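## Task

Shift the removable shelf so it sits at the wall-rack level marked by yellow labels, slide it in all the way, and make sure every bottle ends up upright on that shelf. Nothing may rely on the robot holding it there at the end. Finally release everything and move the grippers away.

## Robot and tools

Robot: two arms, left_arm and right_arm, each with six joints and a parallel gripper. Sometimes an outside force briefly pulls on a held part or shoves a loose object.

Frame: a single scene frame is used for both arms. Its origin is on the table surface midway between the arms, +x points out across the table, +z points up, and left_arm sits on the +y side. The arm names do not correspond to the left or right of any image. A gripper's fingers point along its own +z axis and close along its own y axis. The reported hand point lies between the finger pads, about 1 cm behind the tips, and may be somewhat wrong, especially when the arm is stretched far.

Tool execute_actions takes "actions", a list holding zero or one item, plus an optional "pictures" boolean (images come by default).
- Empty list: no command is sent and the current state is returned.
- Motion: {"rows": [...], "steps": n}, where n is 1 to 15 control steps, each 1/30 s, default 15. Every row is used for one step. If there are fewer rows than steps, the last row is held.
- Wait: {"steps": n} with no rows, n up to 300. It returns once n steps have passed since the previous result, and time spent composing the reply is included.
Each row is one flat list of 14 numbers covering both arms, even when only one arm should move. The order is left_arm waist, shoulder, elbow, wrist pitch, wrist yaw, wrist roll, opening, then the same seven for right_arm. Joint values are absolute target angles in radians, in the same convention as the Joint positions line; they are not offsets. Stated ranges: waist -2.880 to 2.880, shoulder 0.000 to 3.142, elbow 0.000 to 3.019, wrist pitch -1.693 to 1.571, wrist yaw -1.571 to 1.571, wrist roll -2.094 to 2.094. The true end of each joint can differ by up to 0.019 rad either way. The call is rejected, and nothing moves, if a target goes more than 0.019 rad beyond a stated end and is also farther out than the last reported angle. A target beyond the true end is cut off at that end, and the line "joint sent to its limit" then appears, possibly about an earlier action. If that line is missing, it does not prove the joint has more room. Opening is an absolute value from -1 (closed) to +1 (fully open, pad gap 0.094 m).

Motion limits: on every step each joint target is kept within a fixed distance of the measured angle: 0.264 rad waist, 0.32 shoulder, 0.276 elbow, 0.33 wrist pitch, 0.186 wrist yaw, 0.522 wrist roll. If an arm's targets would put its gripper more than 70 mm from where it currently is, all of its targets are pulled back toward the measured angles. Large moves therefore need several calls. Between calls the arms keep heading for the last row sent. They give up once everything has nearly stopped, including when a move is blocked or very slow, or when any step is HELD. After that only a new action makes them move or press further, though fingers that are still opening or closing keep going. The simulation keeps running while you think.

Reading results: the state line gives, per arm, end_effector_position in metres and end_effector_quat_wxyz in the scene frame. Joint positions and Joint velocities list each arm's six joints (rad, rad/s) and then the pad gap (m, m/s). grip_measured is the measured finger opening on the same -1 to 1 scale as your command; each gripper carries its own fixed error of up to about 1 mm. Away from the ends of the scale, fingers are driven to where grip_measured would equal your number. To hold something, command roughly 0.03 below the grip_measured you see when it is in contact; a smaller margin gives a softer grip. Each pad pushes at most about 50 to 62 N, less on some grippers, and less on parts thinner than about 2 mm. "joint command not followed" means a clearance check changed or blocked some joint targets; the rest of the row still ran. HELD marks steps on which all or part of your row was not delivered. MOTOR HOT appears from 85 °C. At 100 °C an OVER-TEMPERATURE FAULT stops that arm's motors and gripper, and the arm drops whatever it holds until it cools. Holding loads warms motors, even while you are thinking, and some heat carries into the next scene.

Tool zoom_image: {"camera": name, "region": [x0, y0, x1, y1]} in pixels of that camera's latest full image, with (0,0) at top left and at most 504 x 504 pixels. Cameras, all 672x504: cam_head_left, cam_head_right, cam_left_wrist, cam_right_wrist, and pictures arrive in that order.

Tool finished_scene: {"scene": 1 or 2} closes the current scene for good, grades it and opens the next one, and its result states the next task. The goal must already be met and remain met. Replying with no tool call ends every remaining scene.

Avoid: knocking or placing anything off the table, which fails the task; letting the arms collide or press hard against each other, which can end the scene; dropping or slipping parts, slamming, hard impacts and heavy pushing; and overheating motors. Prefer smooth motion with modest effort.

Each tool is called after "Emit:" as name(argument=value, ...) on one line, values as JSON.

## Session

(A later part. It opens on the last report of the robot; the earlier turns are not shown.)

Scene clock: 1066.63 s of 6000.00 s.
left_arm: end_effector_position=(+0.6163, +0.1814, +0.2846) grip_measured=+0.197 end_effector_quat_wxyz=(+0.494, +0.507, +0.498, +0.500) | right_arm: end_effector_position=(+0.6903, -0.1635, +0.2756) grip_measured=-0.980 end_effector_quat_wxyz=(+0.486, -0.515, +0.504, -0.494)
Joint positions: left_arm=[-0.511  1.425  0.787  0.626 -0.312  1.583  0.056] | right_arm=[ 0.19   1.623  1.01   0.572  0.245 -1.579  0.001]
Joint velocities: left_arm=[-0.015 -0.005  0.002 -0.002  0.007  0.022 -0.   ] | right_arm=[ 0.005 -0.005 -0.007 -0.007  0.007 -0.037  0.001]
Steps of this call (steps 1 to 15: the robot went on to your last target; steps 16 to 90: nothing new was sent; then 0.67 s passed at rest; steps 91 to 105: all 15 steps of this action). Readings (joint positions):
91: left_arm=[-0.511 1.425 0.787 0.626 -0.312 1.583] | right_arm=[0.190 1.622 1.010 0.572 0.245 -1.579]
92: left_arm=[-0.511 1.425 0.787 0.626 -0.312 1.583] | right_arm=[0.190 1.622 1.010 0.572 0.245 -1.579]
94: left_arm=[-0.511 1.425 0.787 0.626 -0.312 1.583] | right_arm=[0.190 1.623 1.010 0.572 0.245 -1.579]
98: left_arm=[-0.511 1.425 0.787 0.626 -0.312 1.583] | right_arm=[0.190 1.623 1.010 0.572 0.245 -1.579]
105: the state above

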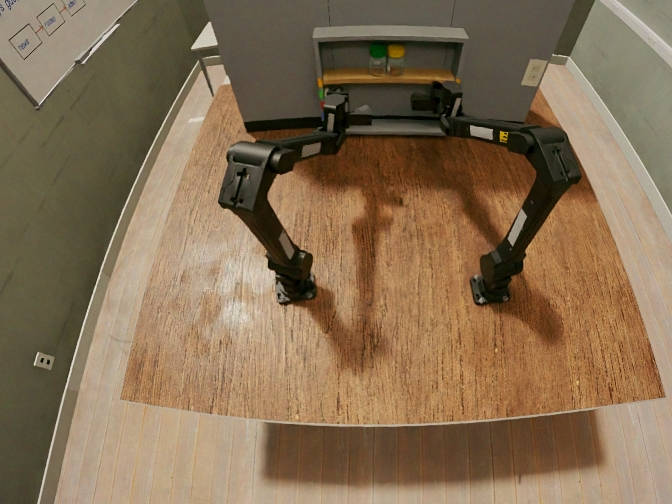

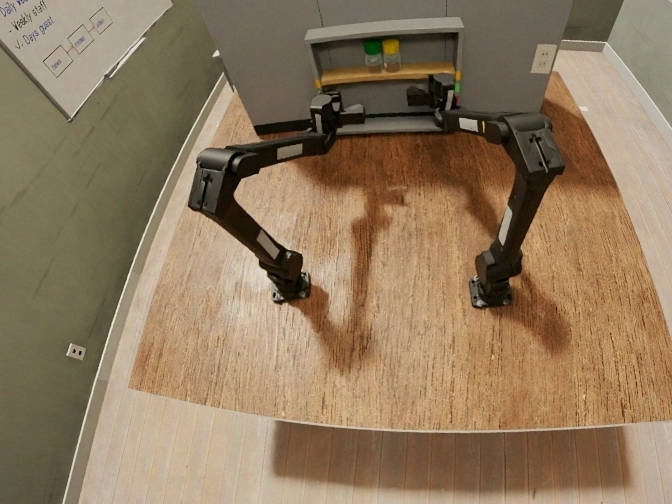

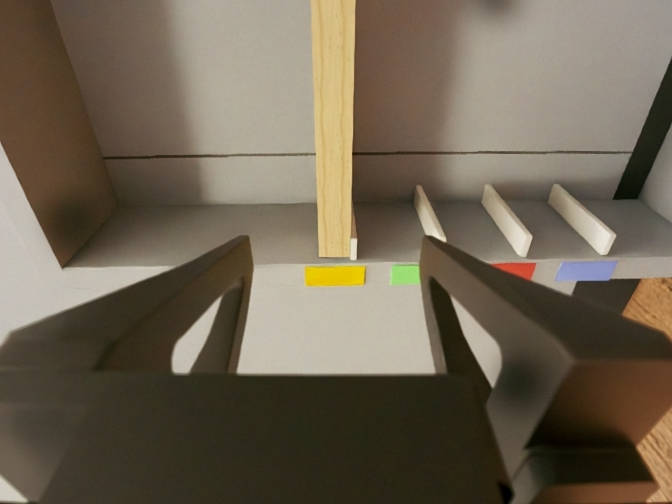

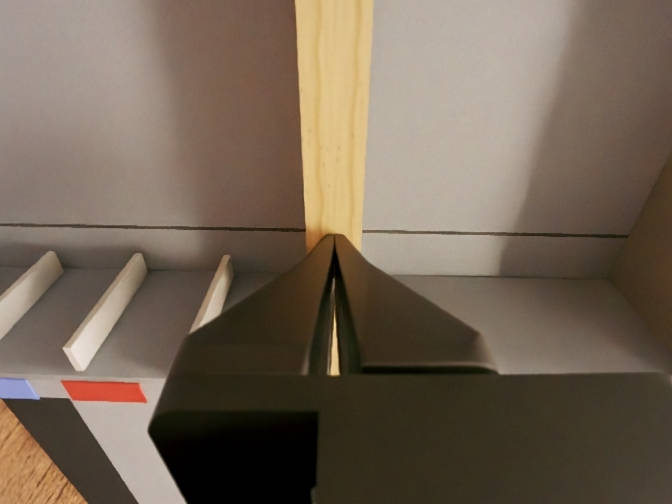

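Emit:
execute_actions(actions=[{"rows": [[-0.5190,1.4048,0.7916,0.6360,-0.3150,1.59,0.2,0.1832,1.6497,1.0574,0.5812,0.2406,-1.58,-1],[-0.5190,1.4048,0.7916,0.6360,-0.3150,1.59,0.2,0.1882,1.6391,1.0369,0.5825,0.2431,-1.58,-1],[-0.5190,1.4048,0.7916,0.6360,-0.3150,1.59,0.2,0.1931,1.6286,1.0165,0.5837,0.2455,-1.58,-1],[-0.5190,1.4048,0.7916,0.6360,-0.3150,1.59,0.2,0.1980,1.6180,0.9960,0.5850,0.2480,-1.58,-1],[-0.5190,1.4048,0.7916,0.6360,-0.3150,1.59,0.2,0.2000,1.6112,0.9875,0.5868,0.2499,-1.58,-1],[-0.5190,1.4048,0.7916,0.6360,-0.3150,1.59,0.2,0.2019,1.6044,0.9791,0.5886,0.2518,-1.58,-1],[-0.5190,1.4048,0.7916,0.6360,-0.3150,1.59,0.2,0.2039,1.5976,0.9706,0.5904,0.2537,-1.58,-1],[-0.5190,1.4048,0.7916,0.6360,-0.3150,1.59,0.2,0.2058,1.5908,0.9622,0.5922,0.2557,-1.58,-1],[-0.5190,1.4048,0.7916,0.6360,-0.3150,1.59,0.2,0.2078,1.5840,0.9537,0.5940,0.2576,-1.58,-1],[-0.5190,1.4048,0.7916,0.6360,-0.3150,1.59,0.2,0.2098,1.5772,0.9452,0.5958,0.2595,-1.58,-1],[-0.5190,1.4048,0.7916,0.6360,-0.3150,1.59,0.2,0.2117,1.5704,0.9368,0.5976,0.2614,-1.58,-1],[-0.5190,1.4048,0.7916,0.6360,-0.3150,1.59,0.2,0.2137,1.5636,0.9283,0.5994,0.2634,-1.58,-1],[-0.5190,1.4048,0.7916,0.6360,-0.3150,1.59,0.2,0.2156,1.5568,0.9199,0.6013,0.2653,-1.58,-1],[-0.5190,1.4048,0.7916,0.6360,-0.3150,1.59,0.2,0.2176,1.5500,0.9114,0.6031,0.2672,-1.58,-1],[-0.5190,1.4048,0.7916,0.6360,-0.3150,1.59,0.2,0.2196,1.5432,0.9029,0.6049,0.2691,-1.58,-1]], "steps": 15}], pictures=false)

Emit:
execute_actions(actions=[{"rows": [[-0.5190,1.4048,0.7916,0.6360,-0.3150,1.59,0.2,0.2215,1.5364,0.8945,0.6067,0.2711,-1.58,-0.9],[-0.5190,1.4048,0.7916,0.6360,-0.3150,1.59,0.2,0.2235,1.5296,0.8860,0.6085,0.2730,-1.58,-0.8],[-0.5190,1.4048,0.7916,0.6360,-0.3150,1.59,0.2,0.2254,1.5228,0.8776,0.6103,0.2749,-1.58,-0.7],[-0.5190,1.4048,0.7916,0.6360,-0.3150,1.59,0.2,0.2274,1.5160,0.8691,0.6121,0.2768,-1.58,-0.6],[-0.5190,1.4048,0.7916,0.6360,-0.3150,1.59,0.2,0.2294,1.5092,0.8606,0.6139,0.2788,-1.58,-0.5],[-0.5190,1.4048,0.7916,0.6360,-0.3150,1.59,0.2,0.2313,1.5024,0.8522,0.6157,0.2807,-1.58,-0.4],[-0.5190,1.4048,0.7916,0.6360,-0.3150,1.59,0.2,0.2333,1.4956,0.8437,0.6175,0.2826,-1.58,-0.3],[-0.5190,1.4048,0.7916,0.6360,-0.3150,1.59,0.2,0.2352,1.4888,0.8353,0.6193,0.2845,-1.58,-0.2],[-0.5190,1.4048,0.7916,0.6360,-0.3150,1.59,0.2,0.2372,1.4820,0.8268,0.6211,0.2865,-1.58,-0.1],[-0.5190,1.4048,0.7916,0.6360,-0.3150,1.59,0.2,0.2392,1.4752,0.8183,0.6229,0.2884,-1.58,0.0],[-0.5190,1.4048,0.7916,0.6360,-0.3150,1.59,0.2,0.2411,1.4684,0.8099,0.6248,0.2903,-1.58,0.1],[-0.5190,1.4048,0.7916,0.6360,-0.3150,1.59,0.2,0.2431,1.4616,0.8014,0.6266,0.2922,-1.58,0.2],[-0.5190,1.4048,0.7916,0.6360,-0.3150,1.59,0.2,0.2450,1.4548,0.7930,0.6284,0.2942,-1.58,0.2],[-0.5190,1.4048,0.7916,0.6360,-0.3150,1.59,0.2,0.2470,1.4480,0.7845,0.6302,0.2961,-1.58,0.2],[-0.5190,1.4048,0.7916,0.6360,-0.3150,1.59,0.2,0.2490,1.4410,0.7760,0.6320,0.2980,-1.58,0.2]], "steps": 15}], pictures=false)

Emit:
execute_actions(actions=[{"steps": 20}])

Scene clock: 1085.00 s of 6000.00 s.
left_arm: end_effector_position=(+0.6163, +0.1814, +0.2846) grip_measured=+0.197 end_effector_quat_wxyz=(+0.494, +0.507, +0.498, +0.500) | right_arm: end_effector_position=(+0.6626, -0.1638, +0.2704) grip_measured=-0.980 end_effector_quat_wxyz=(+0.482, -0.518, +0.507, -0.493)
Joint positions: left_arm=[-0.511  1.425  0.787  0.626 -0.312  1.583  0.056] | right_arm=[ 0.206  1.565  0.93   0.583  0.264 -1.579  0.001]
Joint velocities: left_arm=[-0.005 -0.015 -0.002 -0.002 -0.022  0.007 -0.001] | right_arm=[ 0.063 -0.22  -0.222  0.076  0.007 -0.022 -0.001]
Steps of this call (steps 1 to 15: the robot went on to your last target; steps 16 to 90: nothing new was sent; then 14.87 s passed at rest; steps 91 to 105: all 15 steps of this action). Readings (joint positions):
91: left_arm=[-0.511 1.425 0.787 0.626 -0.312 1.583] | right_arm=[0.190 1.623 1.010 0.572 0.245 -1.579]
92: left_arm=[-0.511 1.425 0.787 0.626 -0.312 1.583] | right_arm=[0.190 1.623 1.010 0.572 0.245 -1.579]
94: left_arm=[-0.511 1.425 0.787 0.626 -0.312 1.583] | right_arm=[0.190 1.622 1.009 0.572 0.245 -1.579]
98: left_arm=[-0.511 1.425 0.787 0.626 -0.312 1.583] | right_arm=[0.192 1.613 0.993 0.573 0.250 -1.579]
105: the state above

Scene clock: 1085.50 s of 6000.00 s.
left_arm: end_effector_position=(+0.6163, +0.1814, +0.2846) grip_measured=+0.197 end_effector_quat_wxyz=(+0.494, +0.507, +0.498, +0.500) | right_arm: end_effector_position=(+0.6158, -0.1628, +0.2703) grip_measured=+0.197 end_effector_quat_wxyz=(+0.484, -0.516, +0.505, -0.494)
Joint positions: left_arm=[-0.511  1.425  0.787  0.626 -0.312  1.583  0.056] | right_arm=[ 0.236  1.461  0.804  0.611  0.293 -1.579  0.056]
Joint velocities: left_arm=[ 0.015 -0.015 -0.007 -0.002 -0.022  0.022 -0.   ] | right_arm=[ 0.054 -0.2   -0.256  0.071  0.007  0.037 -0.   ]
Steps of this call (steps 1 to 15: all 15 steps of this action). Readings (joint positions):
1: left_arm=[-0.511 1.425 0.787 0.626 -0.312 1.583] | right_arm=[0.208 1.558 0.922 0.585 0.266 -1.579]
2: left_arm=[-0.511 1.425 0.787 0.626 -0.312 1.583] | right_arm=[0.211 1.550 0.914 0.588 0.268 -1.579]
4: left_arm=[-0.511 1.425 0.787 0.626 -0.312 1.583] | right_arm=[0.216 1.535 0.898 0.591 0.271 -1.579]
8: left_arm=[-0.511 1.425 0.787 0.626 -0.312 1.583] | right_arm=[0.223 1.506 0.864 0.599 0.279 -1.579]
15: the state above

Scene clock: 1086.17 s of 6000.00 s.
left_arm: end_effector_position=(+0.6163, +0.1814, +0.2846) grip_measured=+0.197 end_effector_quat_wxyz=(+0.494, +0.507, +0.498, +0.500) | right_arm: end_effector_position=(+0.6091, -0.1616, +0.2713) grip_measured=+0.198 end_effector_quat_wxyz=(+0.486, -0.516, +0.503, -0.494)
Joint positions: left_arm=[-0.511  1.425  0.787  0.626 -0.312  1.583  0.056] | right_arm=[ 0.242  1.445  0.788  0.616  0.295 -1.579  0.056]
Joint velocities: left_arm=[-0.005 -0.005 -0.002 -0.017 -0.007 -0.037 -0.001] | right_arm=[-0.015 -0.015  0.002  0.017  0.022 -0.066 -0.   ]
Steps of this call (steps 1 to 20: the robot went on to your last target). Readings (joint positions):
1: left_arm=[-0.511 1.425 0.787 0.626 -0.312 1.583] | right_arm=[0.238 1.454 0.797 0.613 0.294 -1.579]
2: left_arm=[-0.511 1.425 0.787 0.626 -0.312 1.583] | right_arm=[0.240 1.450 0.791 0.613 0.294 -1.579]
4: left_arm=[-0.511 1.425 0.787 0.626 -0.312 1.583] | right_arm=[0.242 1.445 0.788 0.614 0.294 -1.579]
8: left_arm=[-0.511 1.425 0.787 0.626 -0.312 1.583] | right_arm=[0.242 1.445 0.788 0.616 0.295 -1.579]
20: the state above

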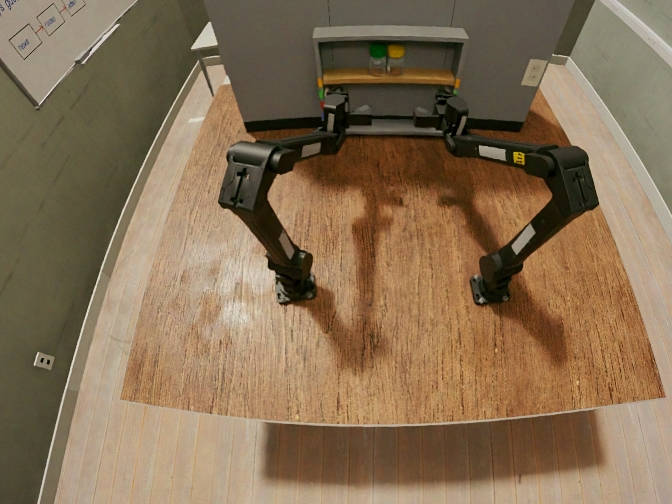

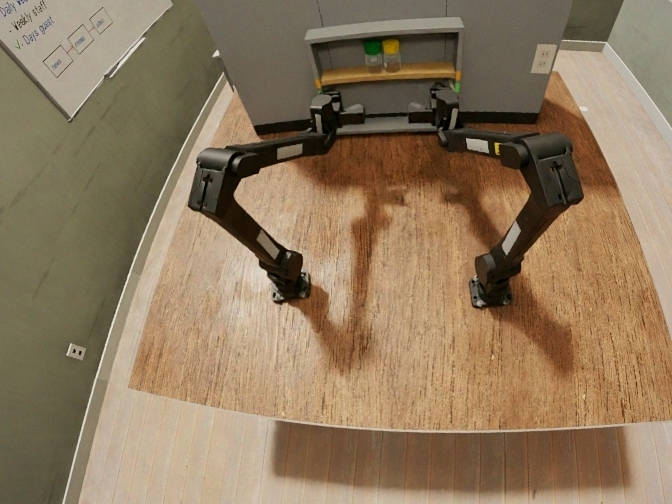

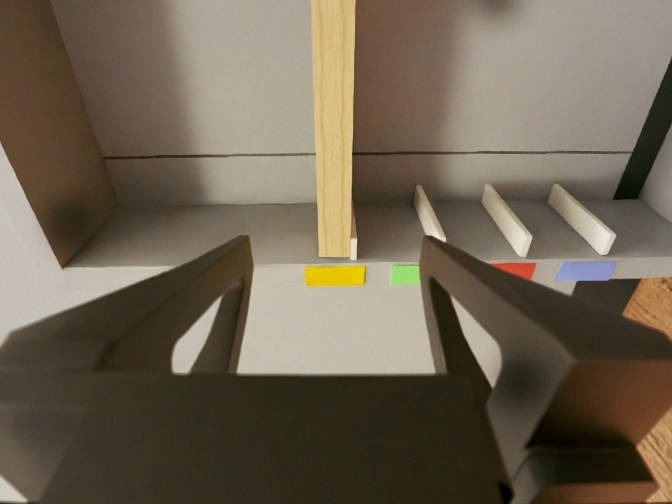

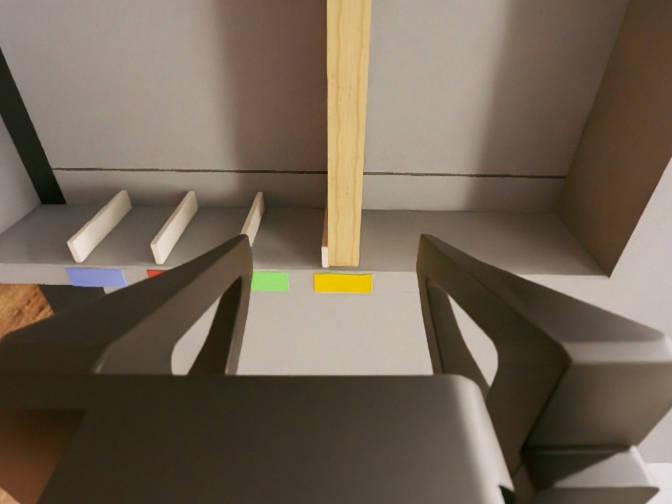

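Emit:
zoom_image(camera="cam_head_left", region=[300, 20, 480, 140])

Region (300, 20, 480, 140) of cam_head_left's 672x504 image, scaled by 2.800, with more detail than that image has.

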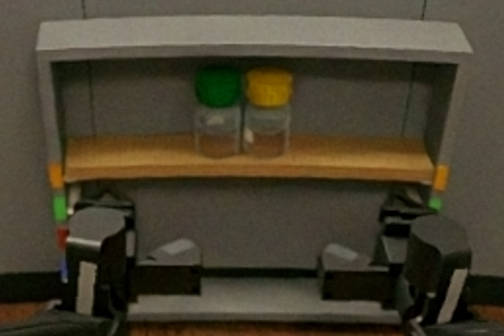

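Emit:
finished_scene(scene=1)

The scene is finished: the task was done.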